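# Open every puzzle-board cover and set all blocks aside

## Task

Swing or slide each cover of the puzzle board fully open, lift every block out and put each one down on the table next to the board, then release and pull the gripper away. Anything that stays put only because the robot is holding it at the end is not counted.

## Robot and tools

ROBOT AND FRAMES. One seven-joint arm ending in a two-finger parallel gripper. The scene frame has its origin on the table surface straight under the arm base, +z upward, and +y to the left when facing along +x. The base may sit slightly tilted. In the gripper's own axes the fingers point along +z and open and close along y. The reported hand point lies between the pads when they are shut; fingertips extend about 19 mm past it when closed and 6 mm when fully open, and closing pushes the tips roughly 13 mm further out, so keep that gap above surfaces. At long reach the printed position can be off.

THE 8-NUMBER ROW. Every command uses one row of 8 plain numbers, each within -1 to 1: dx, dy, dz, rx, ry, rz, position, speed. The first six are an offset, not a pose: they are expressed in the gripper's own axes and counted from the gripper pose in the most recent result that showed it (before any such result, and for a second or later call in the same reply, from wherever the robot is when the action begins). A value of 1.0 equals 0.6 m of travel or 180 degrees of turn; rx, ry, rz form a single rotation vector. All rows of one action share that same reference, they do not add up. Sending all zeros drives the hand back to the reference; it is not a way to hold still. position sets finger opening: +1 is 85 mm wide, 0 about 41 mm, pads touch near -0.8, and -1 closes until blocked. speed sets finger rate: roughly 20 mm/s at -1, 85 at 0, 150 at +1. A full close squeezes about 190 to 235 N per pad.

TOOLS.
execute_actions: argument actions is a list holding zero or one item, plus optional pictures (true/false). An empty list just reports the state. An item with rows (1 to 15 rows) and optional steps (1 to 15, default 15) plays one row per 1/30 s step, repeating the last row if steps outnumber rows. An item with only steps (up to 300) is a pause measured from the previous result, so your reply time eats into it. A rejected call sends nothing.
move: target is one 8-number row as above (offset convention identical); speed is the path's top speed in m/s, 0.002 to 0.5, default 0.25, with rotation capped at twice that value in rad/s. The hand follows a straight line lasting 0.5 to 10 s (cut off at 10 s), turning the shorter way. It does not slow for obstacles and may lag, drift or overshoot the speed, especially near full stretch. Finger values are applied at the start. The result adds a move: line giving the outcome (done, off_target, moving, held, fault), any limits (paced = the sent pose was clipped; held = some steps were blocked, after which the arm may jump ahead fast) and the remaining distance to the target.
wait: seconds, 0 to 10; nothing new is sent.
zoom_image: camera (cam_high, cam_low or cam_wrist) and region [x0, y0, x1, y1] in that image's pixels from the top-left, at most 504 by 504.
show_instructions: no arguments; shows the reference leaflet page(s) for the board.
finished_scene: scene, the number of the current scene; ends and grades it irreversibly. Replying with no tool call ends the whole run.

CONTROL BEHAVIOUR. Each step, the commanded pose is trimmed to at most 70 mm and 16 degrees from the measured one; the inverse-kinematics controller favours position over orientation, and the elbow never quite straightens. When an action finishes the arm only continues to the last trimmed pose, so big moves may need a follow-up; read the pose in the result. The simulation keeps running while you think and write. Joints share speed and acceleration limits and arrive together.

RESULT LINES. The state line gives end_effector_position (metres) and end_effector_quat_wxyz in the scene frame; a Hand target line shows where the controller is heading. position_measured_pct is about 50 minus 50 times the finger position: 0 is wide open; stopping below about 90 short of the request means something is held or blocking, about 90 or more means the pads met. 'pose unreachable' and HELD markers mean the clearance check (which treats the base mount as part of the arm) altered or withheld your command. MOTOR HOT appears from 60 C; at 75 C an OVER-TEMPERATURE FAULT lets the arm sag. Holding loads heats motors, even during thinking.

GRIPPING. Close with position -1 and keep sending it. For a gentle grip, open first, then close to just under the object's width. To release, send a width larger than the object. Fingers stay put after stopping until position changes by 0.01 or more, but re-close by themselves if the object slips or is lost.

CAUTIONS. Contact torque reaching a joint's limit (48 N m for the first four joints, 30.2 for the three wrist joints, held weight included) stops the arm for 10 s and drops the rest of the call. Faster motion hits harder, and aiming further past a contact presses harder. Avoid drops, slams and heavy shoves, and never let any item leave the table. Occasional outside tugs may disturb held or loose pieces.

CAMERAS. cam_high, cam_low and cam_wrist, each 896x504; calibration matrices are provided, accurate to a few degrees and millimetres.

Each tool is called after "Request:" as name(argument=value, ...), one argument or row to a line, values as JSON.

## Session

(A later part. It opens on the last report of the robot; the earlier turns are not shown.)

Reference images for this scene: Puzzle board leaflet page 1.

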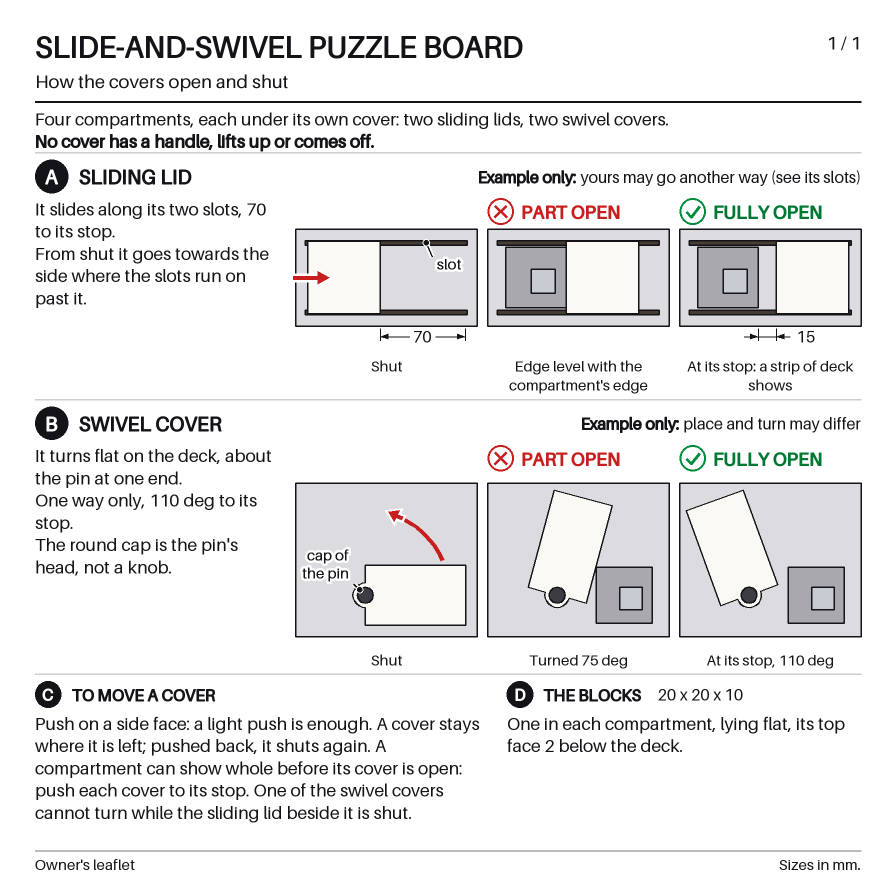

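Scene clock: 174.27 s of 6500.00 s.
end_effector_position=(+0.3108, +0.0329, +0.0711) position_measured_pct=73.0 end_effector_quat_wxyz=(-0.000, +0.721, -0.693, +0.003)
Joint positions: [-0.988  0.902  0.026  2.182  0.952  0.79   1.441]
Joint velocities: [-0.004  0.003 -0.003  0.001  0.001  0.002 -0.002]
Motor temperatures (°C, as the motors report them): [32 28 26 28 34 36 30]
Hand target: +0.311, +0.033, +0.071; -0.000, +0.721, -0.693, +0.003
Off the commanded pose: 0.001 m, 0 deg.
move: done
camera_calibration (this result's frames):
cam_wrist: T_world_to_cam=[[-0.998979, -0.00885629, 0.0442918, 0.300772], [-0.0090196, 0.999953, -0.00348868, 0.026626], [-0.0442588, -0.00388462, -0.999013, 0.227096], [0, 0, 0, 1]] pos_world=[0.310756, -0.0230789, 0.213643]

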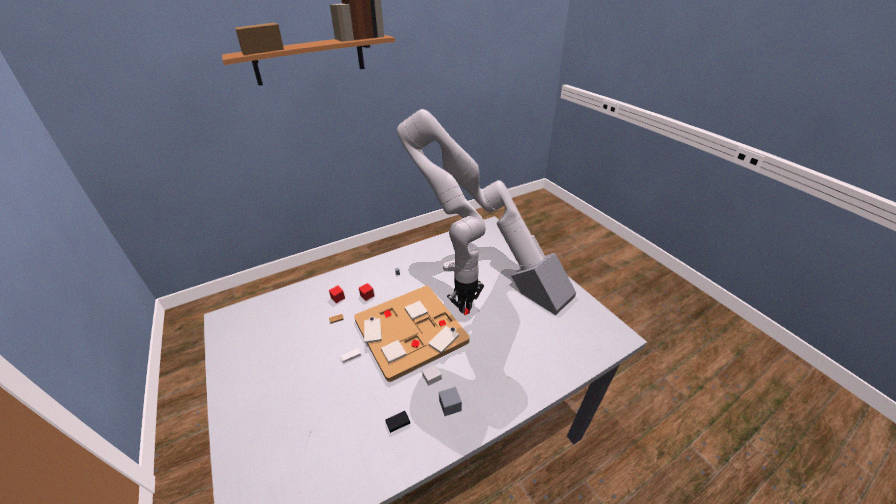

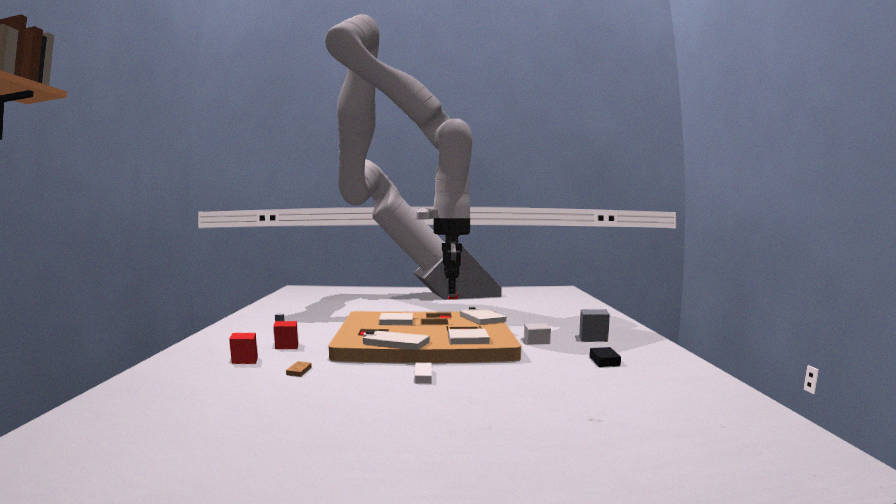

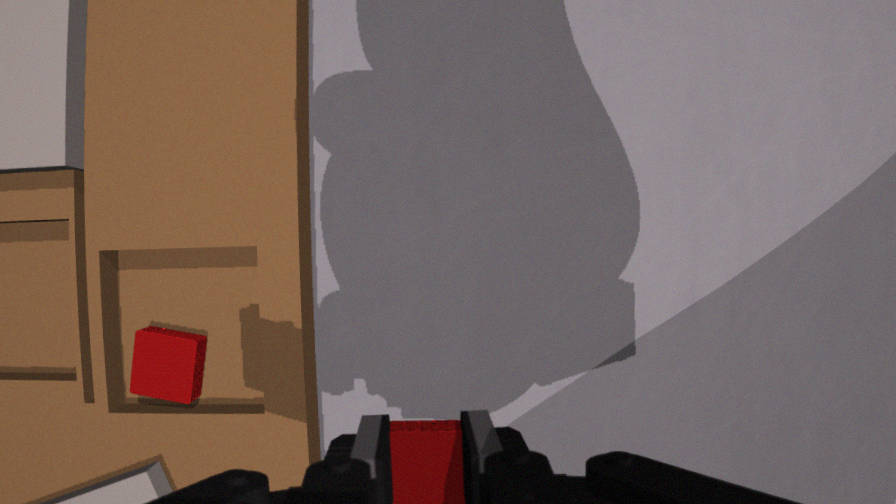

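Request:
move(
  target=[0,0,0.077,0,0,0,-0.5,0],
  speed=0.04,
)

Request:
execute_actions(
  actions=[
    {"rows":[[0,0,0,0,0,0,-0.33,0]],"steps":9},
  ],
  pictures=false,
)

Request:
move(
  target=[0,0,-0.06,0,0,0,-0.33,0],
  speed=0.15,
)

Request:
move(
  target=[0.048,-0.134,0,0,0,0.045,-0.33,0],
  speed=0.15,
)

Scene clock: 184.50 s of 6500.00 s.
end_effector_position=(+0.3112, +0.0326, +0.0251) position_measured_pct=73.0 end_effector_quat_wxyz=(-0.000, +0.721, -0.693, +0.003)
Joint positions: [-0.96   1.004  0.097  2.207  1.104  0.671  1.324]
Joint velocities: [-0.     0.    -0.001  0.     0.001  0.001 -0.001]
Motor temperatures (°C, as the motors report them): [32 28 26 28 34 36 30]
Hand target: +0.311, +0.033, +0.025; -0.000, +0.721, -0.693, +0.003
Off the commanded pose: 0.000 m, 0 deg.
After step 90, 5.80 s passed at rest.
move: done
camera_calibration (this result's frames):
cam_wrist: T_world_to_cam=[[-0.999014, -0.00848717, 0.0435845, 0.303236], [-0.00864336, 0.999957, -0.00339637, 0.0265706], [-0.0435538, -0.00376974, -0.999044, 0.180937], [0, 0, 0, 1]] pos_world=[0.311047, -0.0233137, 0.167638]

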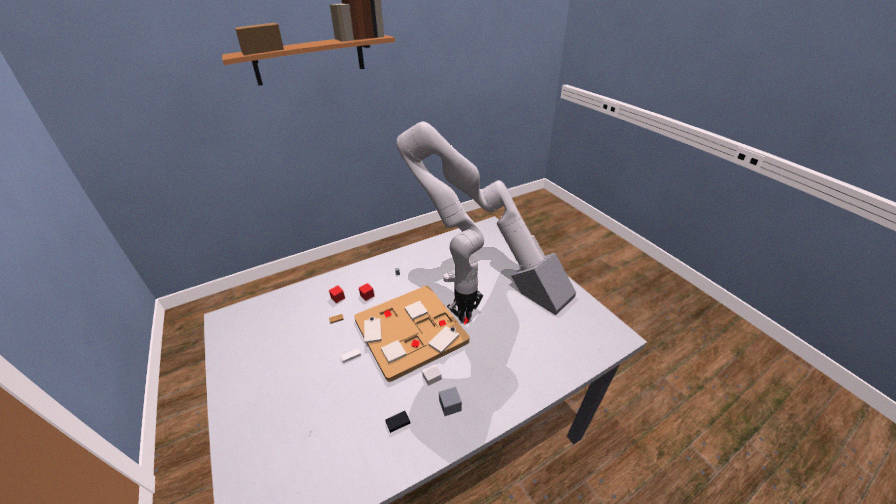

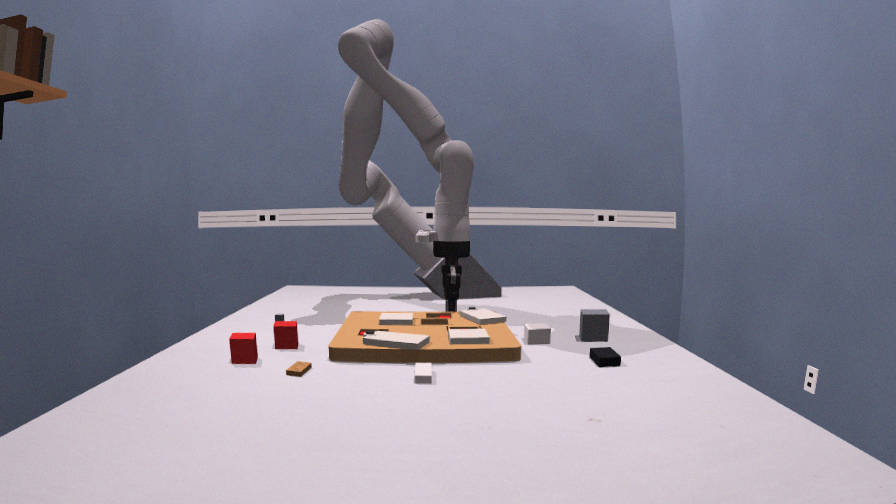

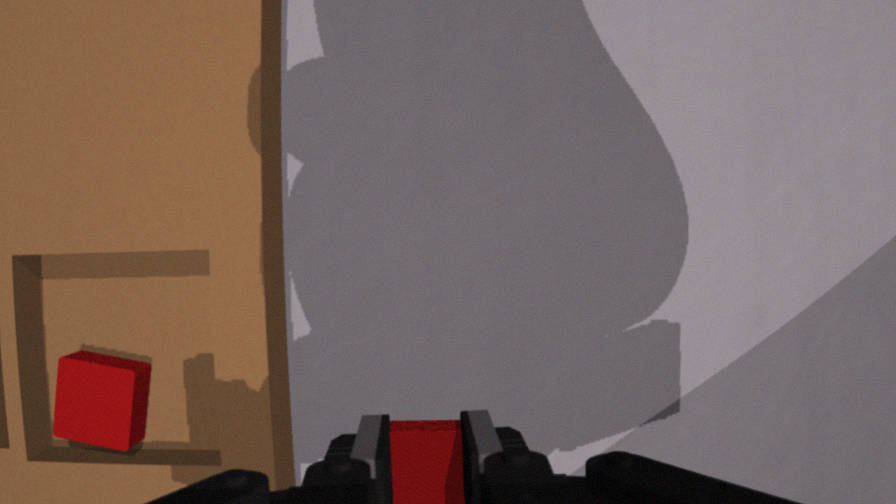

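Scene clock: 184.80 s of 6500.00 s.
end_effector_position=(+0.3112, +0.0326, +0.0251) position_measured_pct=66.7 end_effector_quat_wxyz=(-0.000, +0.721, -0.693, +0.003)
Joint positions: [-0.96   1.004  0.097  2.207  1.104  0.671  1.324]
Joint velocities: [ 0.     0.001  0.    -0.    -0.     0.001 -0.   ]
Motor temperatures (°C, as the motors report them): [32 28 26 28 34 36 30]
Hand target: +0.311, +0.033, +0.025; -0.000, +0.721, -0.693, +0.003
Off the commanded pose: 0.000 m, 0 deg.
Steps of this call (steps 1 to 9: all 9 steps of this action). Readings (end_effector_position | what the end effector reports):
1: (+0.3113, +0.0326, +0.0251) | position_measured_pct=73.0
2: (+0.3113, +0.0327, +0.0252) | position_measured_pct=72.6
4: (+0.3113, +0.0327, +0.0251) | position_measured_pct=69.0
8: (+0.3112, +0.0326, +0.0251) | position_measured_pct=66.7
9: the state above

Scene clock: 185.77 s of 6500.00 s.
end_effector_position=(+0.3108, +0.0327, +0.0609) position_measured_pct=66.7 end_effector_quat_wxyz=(+0.000, +0.721, -0.693, +0.003)
Joint positions: [-0.982  0.924  0.04   2.19   0.983  0.763  1.418]
Joint velocities: [-0.    -0.006 -0.    -0.001 -0.     0.001  0.   ]
Motor temperatures (°C, as the motors report them): [32 28 26 28 34 36 30]
Hand target: +0.311, +0.033, +0.061; -0.000, +0.721, -0.693, +0.003
Off the commanded pose: 0.000 m, 0 deg.
move: done
camera_calibration (this result's frames):
cam_wrist: T_world_to_cam=[[-0.998982, -0.00887338, 0.0442268, 0.301223], [-0.0090541, 0.999951, -0.00388756, 0.0267864], [-0.0441901, -0.00428404, -0.999014, 0.216924], [0, 0, 0, 1]] pos_world=[0.310745, -0.0231829, 0.203492]

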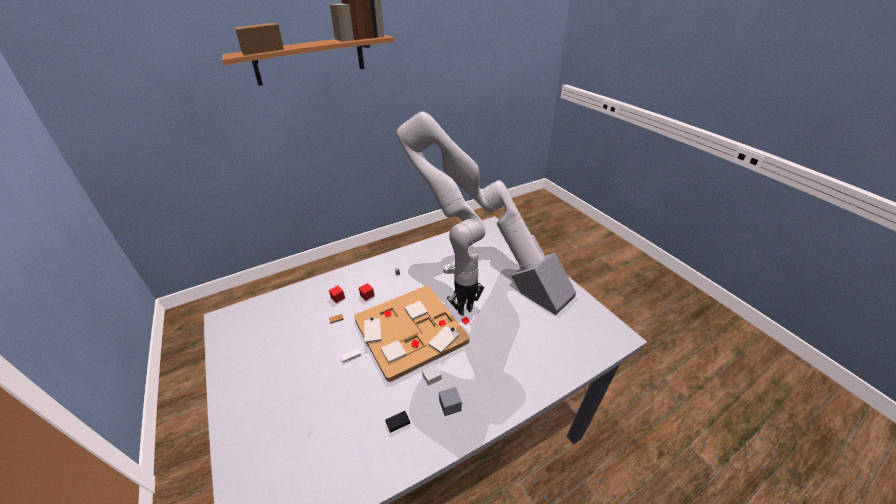

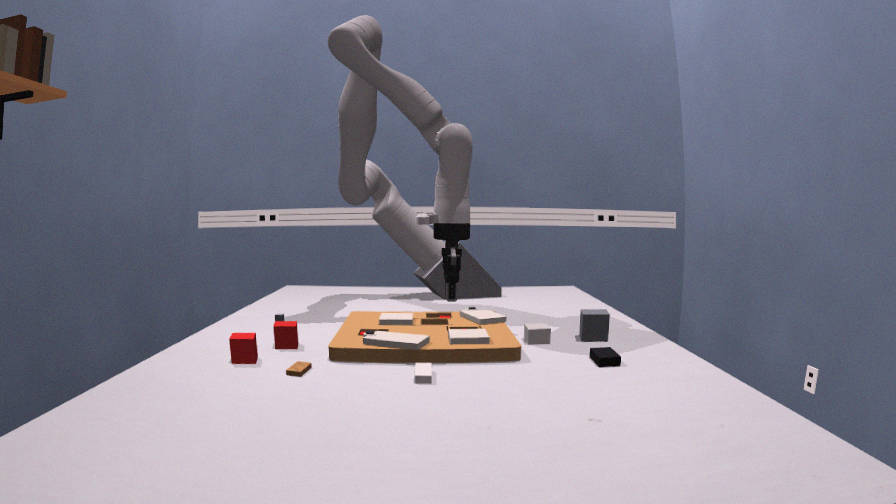

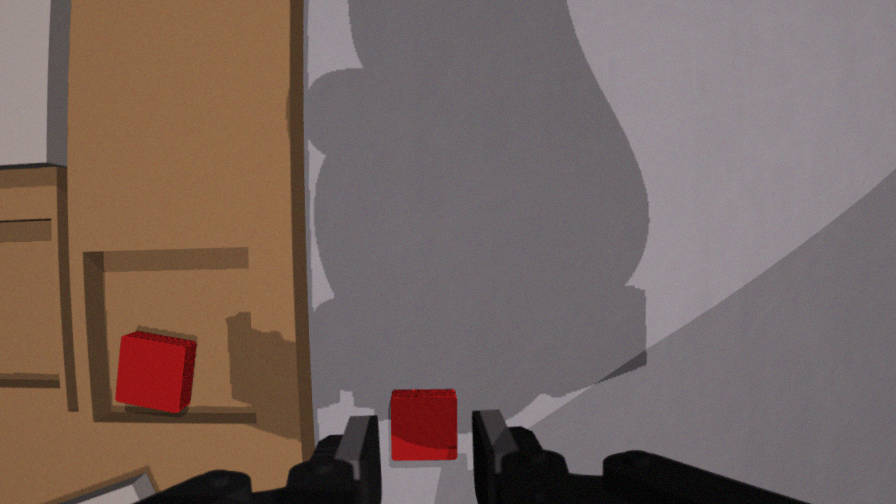

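Scene clock: 186.70 s of 6500.00 s.
end_effector_position=(+0.3922, +0.0069, +0.0614) position_measured_pct=66.7 end_effector_quat_wxyz=(+0.000, -0.671, +0.742, -0.003)
Joint positions: [-0.851  0.862  0.089  2.023  0.933  0.843  1.575]
Joint velocities: [ 0.004 -0.     0.002 -0.001 -0.003 -0.002  0.002]
Motor temperatures (°C, as the motors report them): [32 28 26 28 34 36 30]
Hand target: +0.392, +0.007, +0.061; +0.000, -0.670, +0.742, -0.003
Off the commanded pose: 0.000 m, 0 deg.
move: done
camera_calibration (this result's frames):
cam_wrist: T_world_to_cam=[[-0.990353, 0.131547, 0.0435573, 0.377944], [0.131522, 0.991307, -0.00346019, -0.0017966], [-0.0436339, 0.00230192, -0.999045, 0.220694], [0, 0, 0, 1]] pos_world=[0.384163, -0.0484444, 0.204015]

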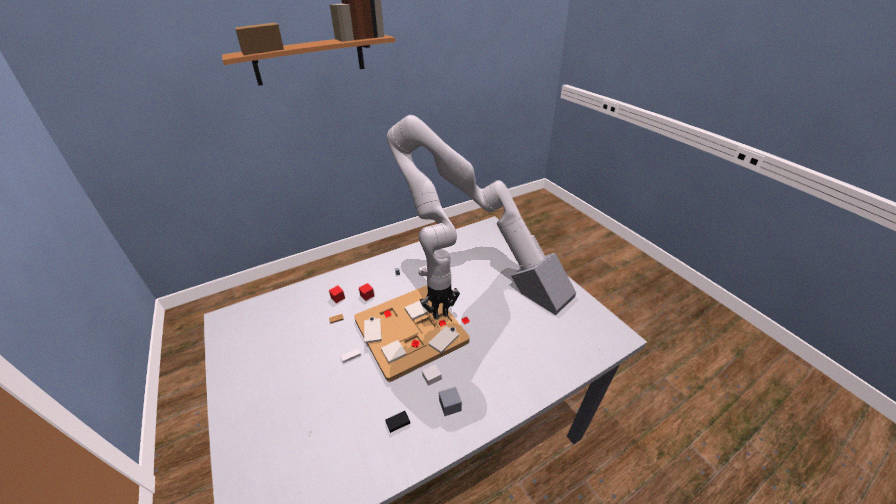

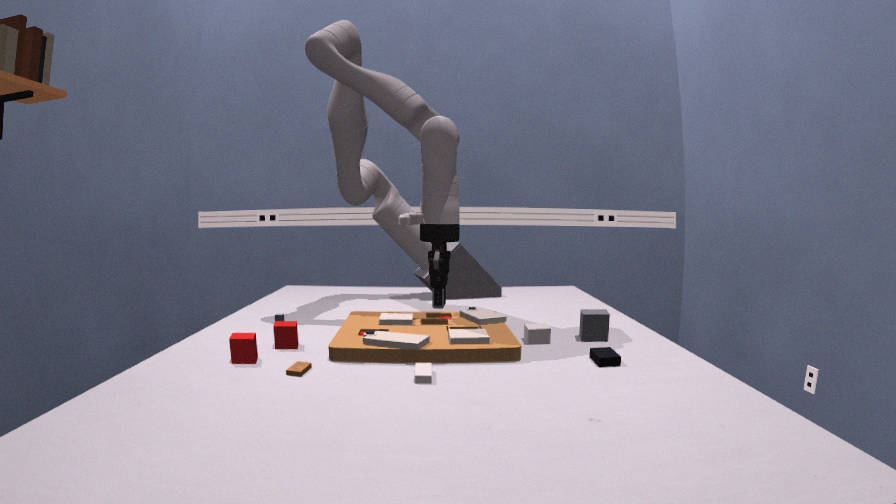

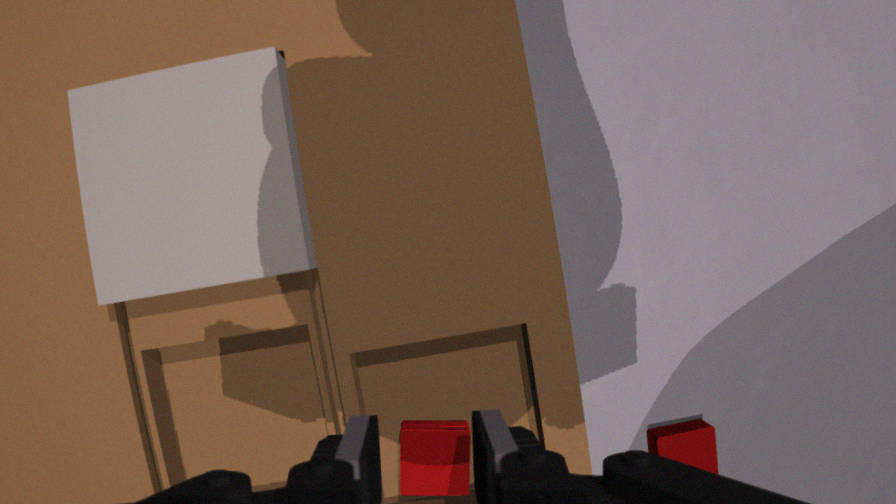

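Request:
move(
  target=[0,0.0045,0.027,0,0,0,-0.33,0],
  speed=0.06,
)

Request:
move(
  target=[0,0,0.008,0,0,0,-0.33,0],
  speed=0.015,
)

Scene clock: 202.90 s of 6500.00 s.
end_effector_position=(+0.3897, +0.0071, +0.0453) position_measured_pct=66.7 end_effector_quat_wxyz=(+0.000, -0.671, +0.742, -0.003)
Joint positions: [-0.842  0.891  0.107  2.039  0.972  0.801  1.54 ]
Joint velocities: [ 0.001  0.004  0.     0.    -0.    -0.001 -0.   ]
Motor temperatures (°C, as the motors report them): [32 28 26 28 34 36 30]
Hand target: +0.390, +0.007, +0.045; +0.000, -0.671, +0.742, -0.003
Off the commanded pose: 0.000 m, 0 deg.
After step 90, 12.50 s passed at rest.
move: done
camera_calibration (this result's frames):
cam_wrist: T_world_to_cam=[[-0.990337, 0.131761, 0.0432676, 0.376167], [0.131745, 0.991278, -0.00324877, -0.00182908], [-0.0433183, 0.0024829, -0.999058, 0.204367], [0, 0, 0, 1]] pos_world=[0.381626, -0.0482585, 0.187893]

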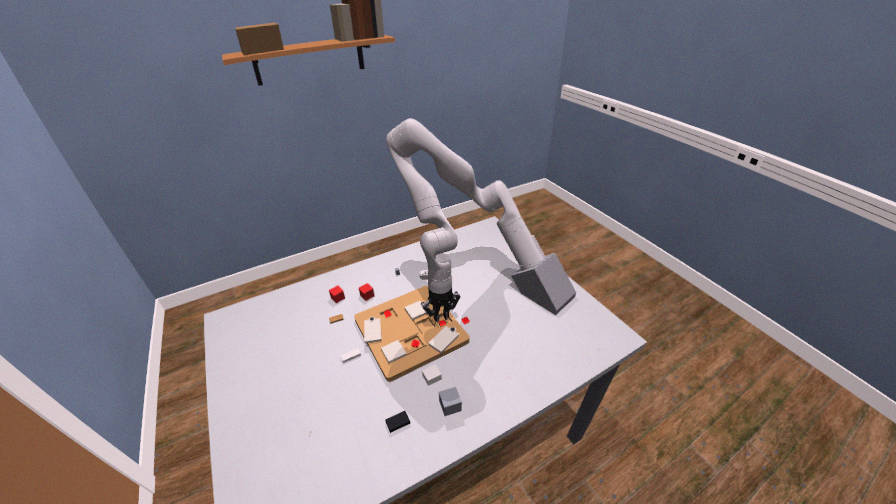

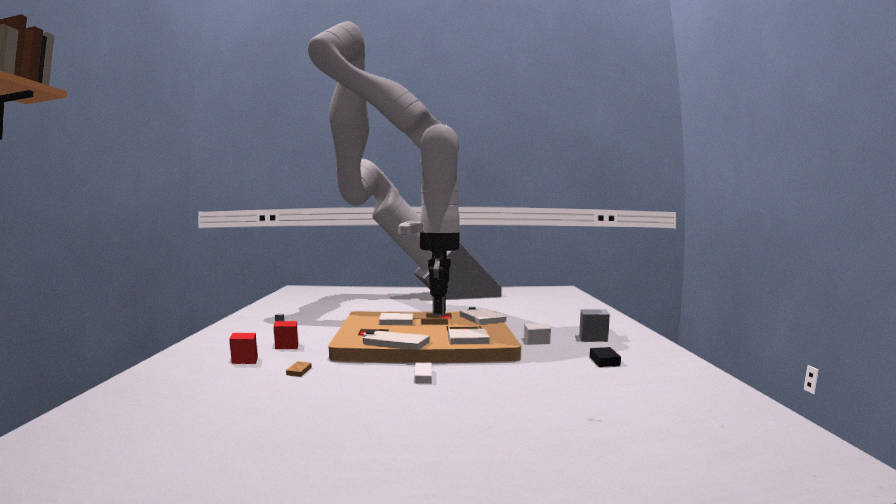

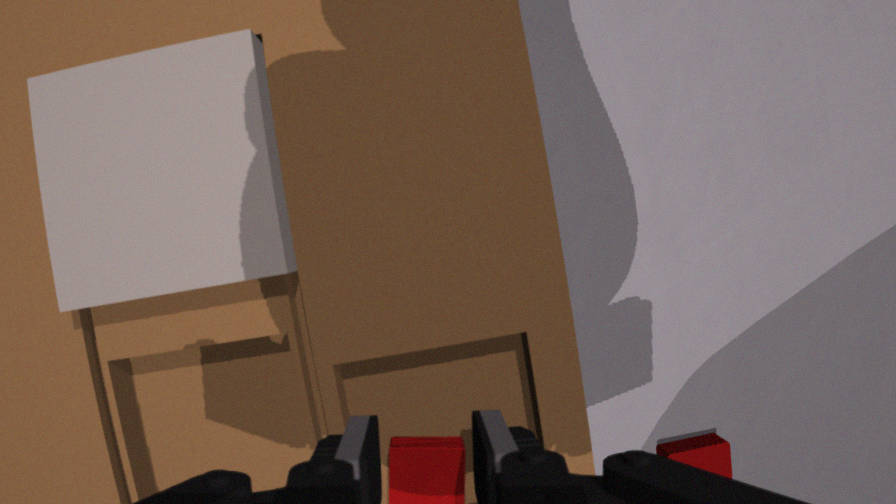

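Scene clock: 203.60 s of 6500.00 s.
end_effector_position=(+0.3898, +0.0071, +0.0406) position_measured_pct=66.7 end_effector_quat_wxyz=(+0.000, -0.670, +0.742, -0.003)
Joint positions: [-0.838  0.9    0.113  2.041  0.983  0.789  1.532]
Joint velocities: [ 0.     0.001  0.    -0.    -0.001  0.    -0.   ]
Motor temperatures (°C, as the motors report them): [32 28 26 28 34 36 30]
Hand target: +0.390, +0.007, +0.041; +0.000, -0.671, +0.742, -0.003
Off the commanded pose: 0.000 m, 0 deg.
move: done
camera_calibration (this result's frames):
cam_wrist: T_world_to_cam=[[-0.990334, 0.131815, 0.0431684, 0.376441], [0.131802, 0.991271, -0.00318042, -0.00186087], [-0.0432108, 0.00253999, -0.999063, 0.19957], [0, 0, 0, 1]] pos_world=[0.381671, -0.048283, 0.183127]

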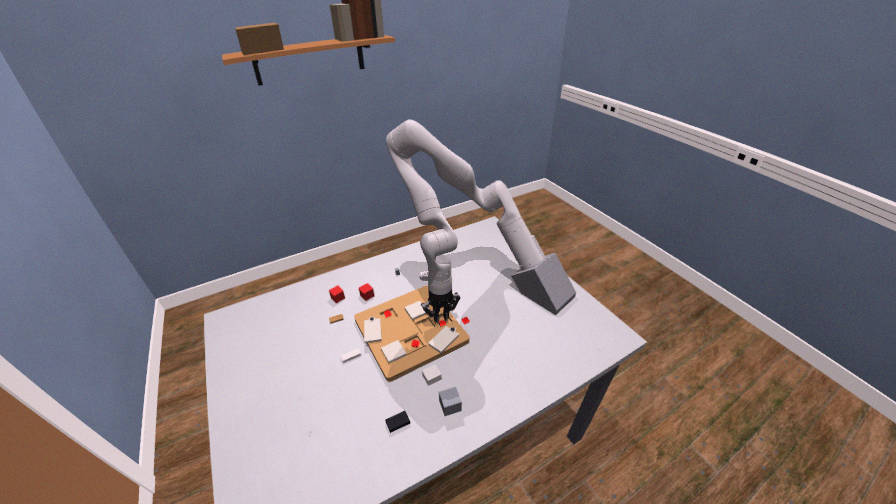

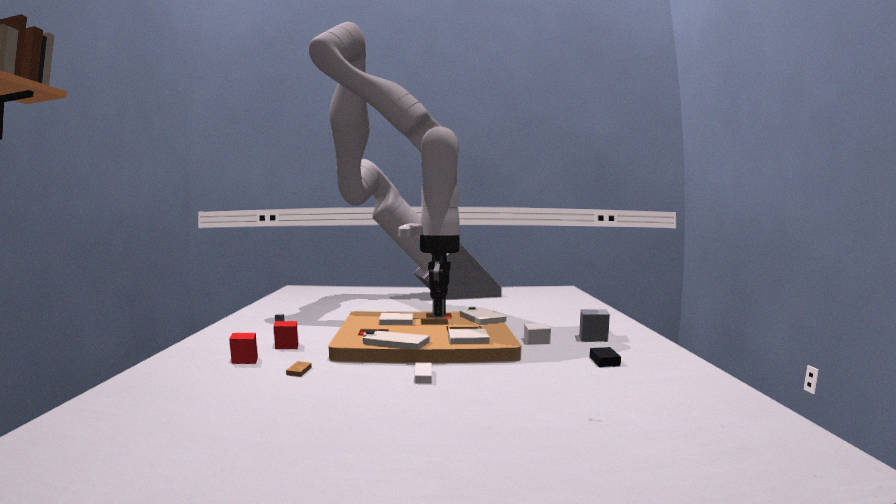

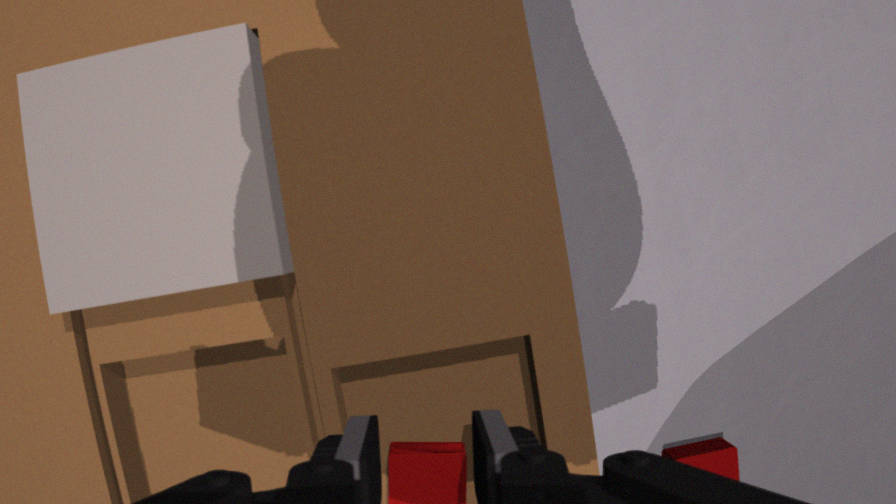

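Request:
move(
  target=[0,0,0.006,0,0,0,-0.33,0],
  speed=0.015,
)

Request:
execute_actions(
  actions=[
    {"rows":[[0,0,0,0,0,0,-0.5,0]],"steps":12},
  ],
  pictures=false,
)

Request:
move(
  target=[0,0,-0.058,0,0,0,-0.5,0],
  speed=0.1,
)

Scene clock: 217.57 s of 6500.00 s.
end_effector_position=(+0.3898, +0.0071, +0.0370) position_measured_pct=66.7 end_effector_quat_wxyz=(+0.000, -0.670, +0.742, -0.003)
Joint positions: [-0.835  0.907  0.117  2.043  0.992  0.78   1.525]
Joint velocities: [ 0.     0.    -0.    -0.001  0.    -0.001 -0.   ]
Motor temperatures (°C, as the motors report them): [32 28 26 28 34 36 30]
Hand target: +0.390, +0.007, +0.037; +0.000, -0.670, +0.742, -0.003
Off the commanded pose: 0.000 m, 0 deg.
After step 90, 10.27 s passed at rest.
move: done
camera_calibration (this result's frames):
cam_wrist: T_world_to_cam=[[-0.990332, 0.131846, 0.0431088, 0.376637], [0.131834, 0.991267, -0.00314038, -0.00187696], [-0.0431464, 0.00257319, -0.999065, 0.195975], [0, 0, 0, 1]] pos_world=[0.381699, -0.0483018, 0.17955]

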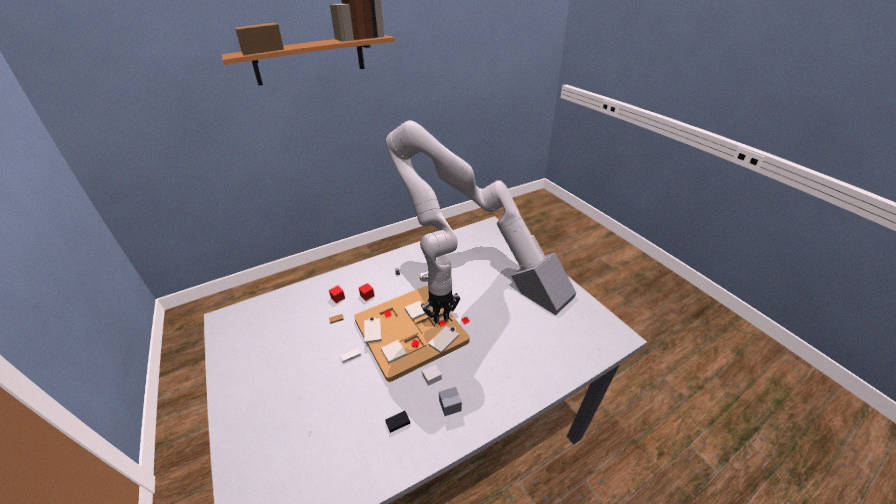

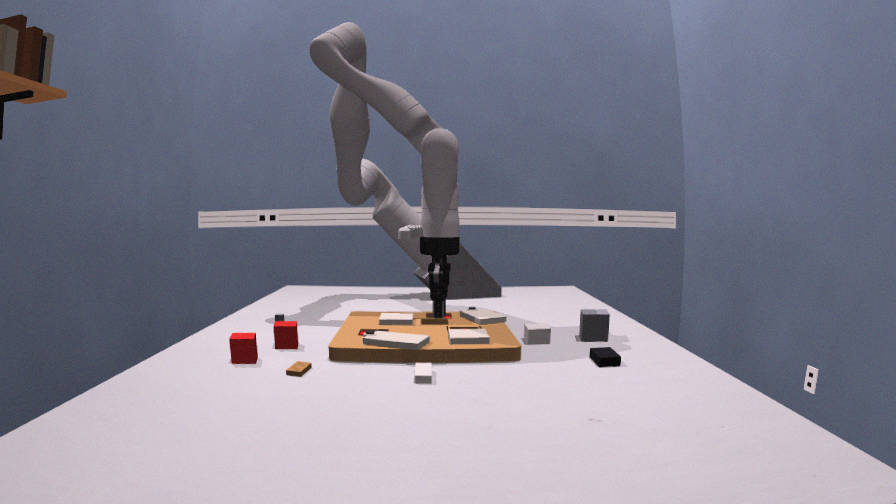

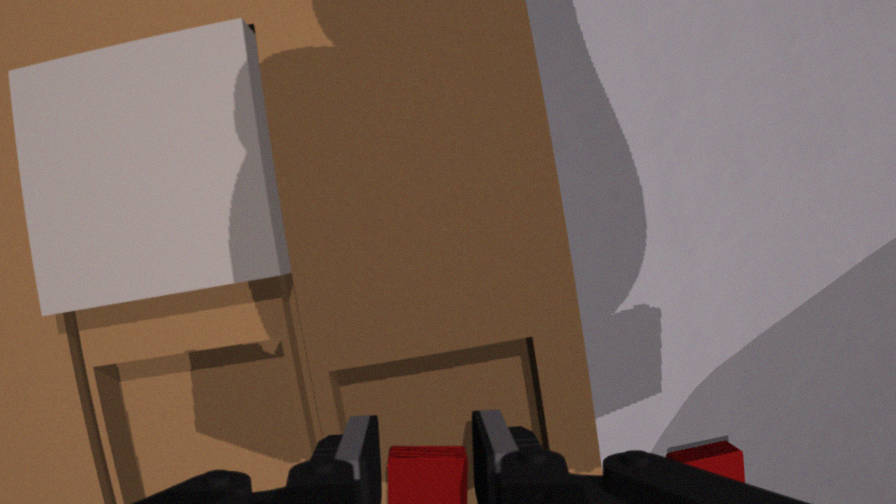

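Scene clock: 217.97 s of 6500.00 s.
end_effector_position=(+0.3899, +0.0072, +0.0372) position_measured_pct=73.4 end_effector_quat_wxyz=(+0.001, -0.670, +0.742, -0.003)
Joint positions: [-0.836  0.906  0.117  2.043  0.992  0.781  1.525]
Joint velocities: [ 0.001  0.001 -0.     0.001  0.    -0.     0.   ]
Motor temperatures (°C, as the motors report them): [32 28 26 28 34 36 30]
Hand target: +0.390, +0.007, +0.037; +0.000, -0.670, +0.742, -0.003
Off the commanded pose: 0.000 m, 0 deg.
Steps of this call (steps 1 to 12: all 12 steps of this action). Readings (end_effector_position | what the end effector reports):
1: (+0.3898, +0.0071, +0.0370) | position_measured_pct=66.7
2: (+0.3898, +0.0071, +0.0370) | position_measured_pct=67.1
4: (+0.3898, +0.0071, +0.0371) | position_measured_pct=71.0
8: (+0.3899, +0.0072, +0.0371) | position_measured_pct=73.4
12: the state above

Scene clock: 218.93 s of 6500.00 s.
end_effector_position=(+0.3895, +0.0073, +0.0718) position_measured_pct=73.4 end_effector_quat_wxyz=(+0.000, -0.671, +0.742, -0.003)
Joint positions: [-0.865  0.844  0.079  2.024  0.912  0.865  1.583]
Joint velocities: [-0.002 -0.005 -0.    -0.001 -0.     0.001 -0.   ]
Motor temperatures (°C, as the motors report them): [32 28 26 28 34 36 30]
Hand target: +0.390, +0.007, +0.072; +0.001, -0.670, +0.742, -0.003
Off the commanded pose: 0.000 m, 0 deg.
move: done
camera_calibration (this result's frames):
cam_wrist: T_world_to_cam=[[-0.990356, 0.131572, 0.0434048, 0.374802], [0.131556, 0.991303, -0.00323985, -0.00179373], [-0.0434536, 0.00250156, -0.999052, 0.230826], [0, 0, 0, 1]] pos_world=[0.381454, -0.0481129, 0.214333]

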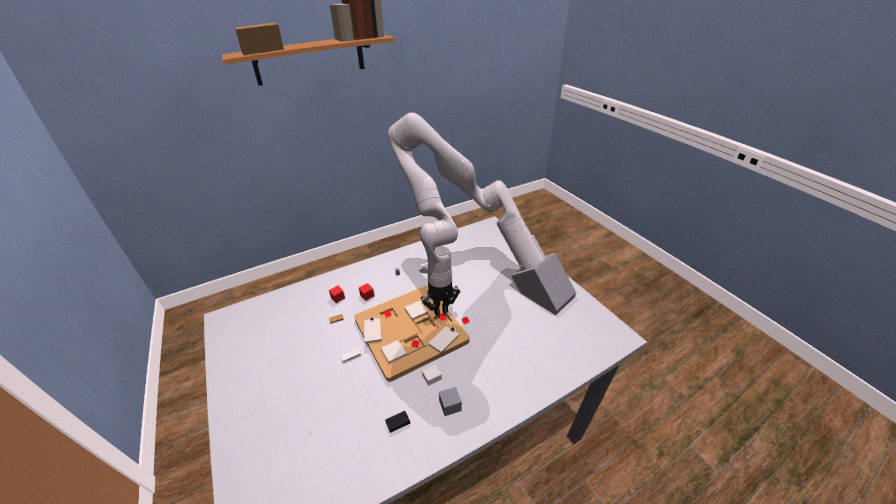

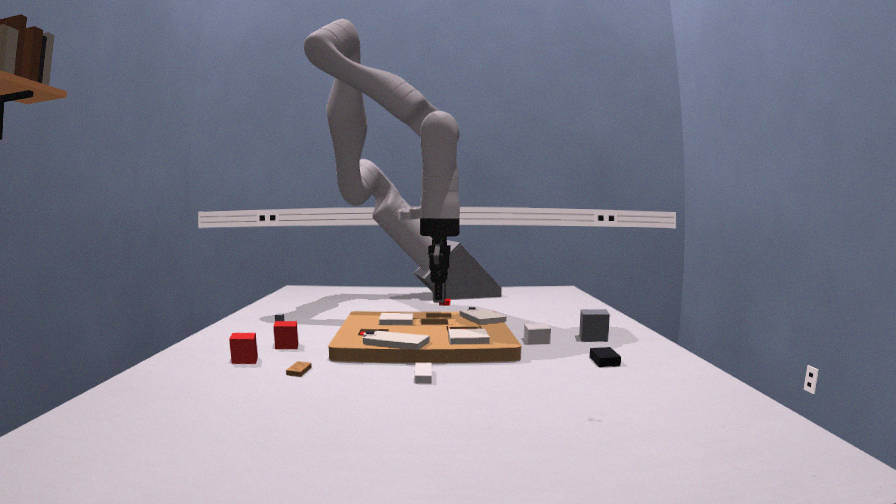

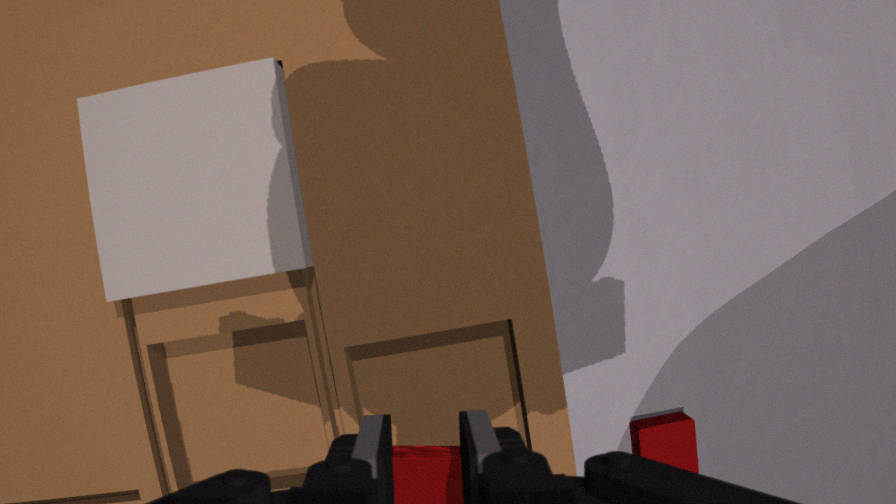

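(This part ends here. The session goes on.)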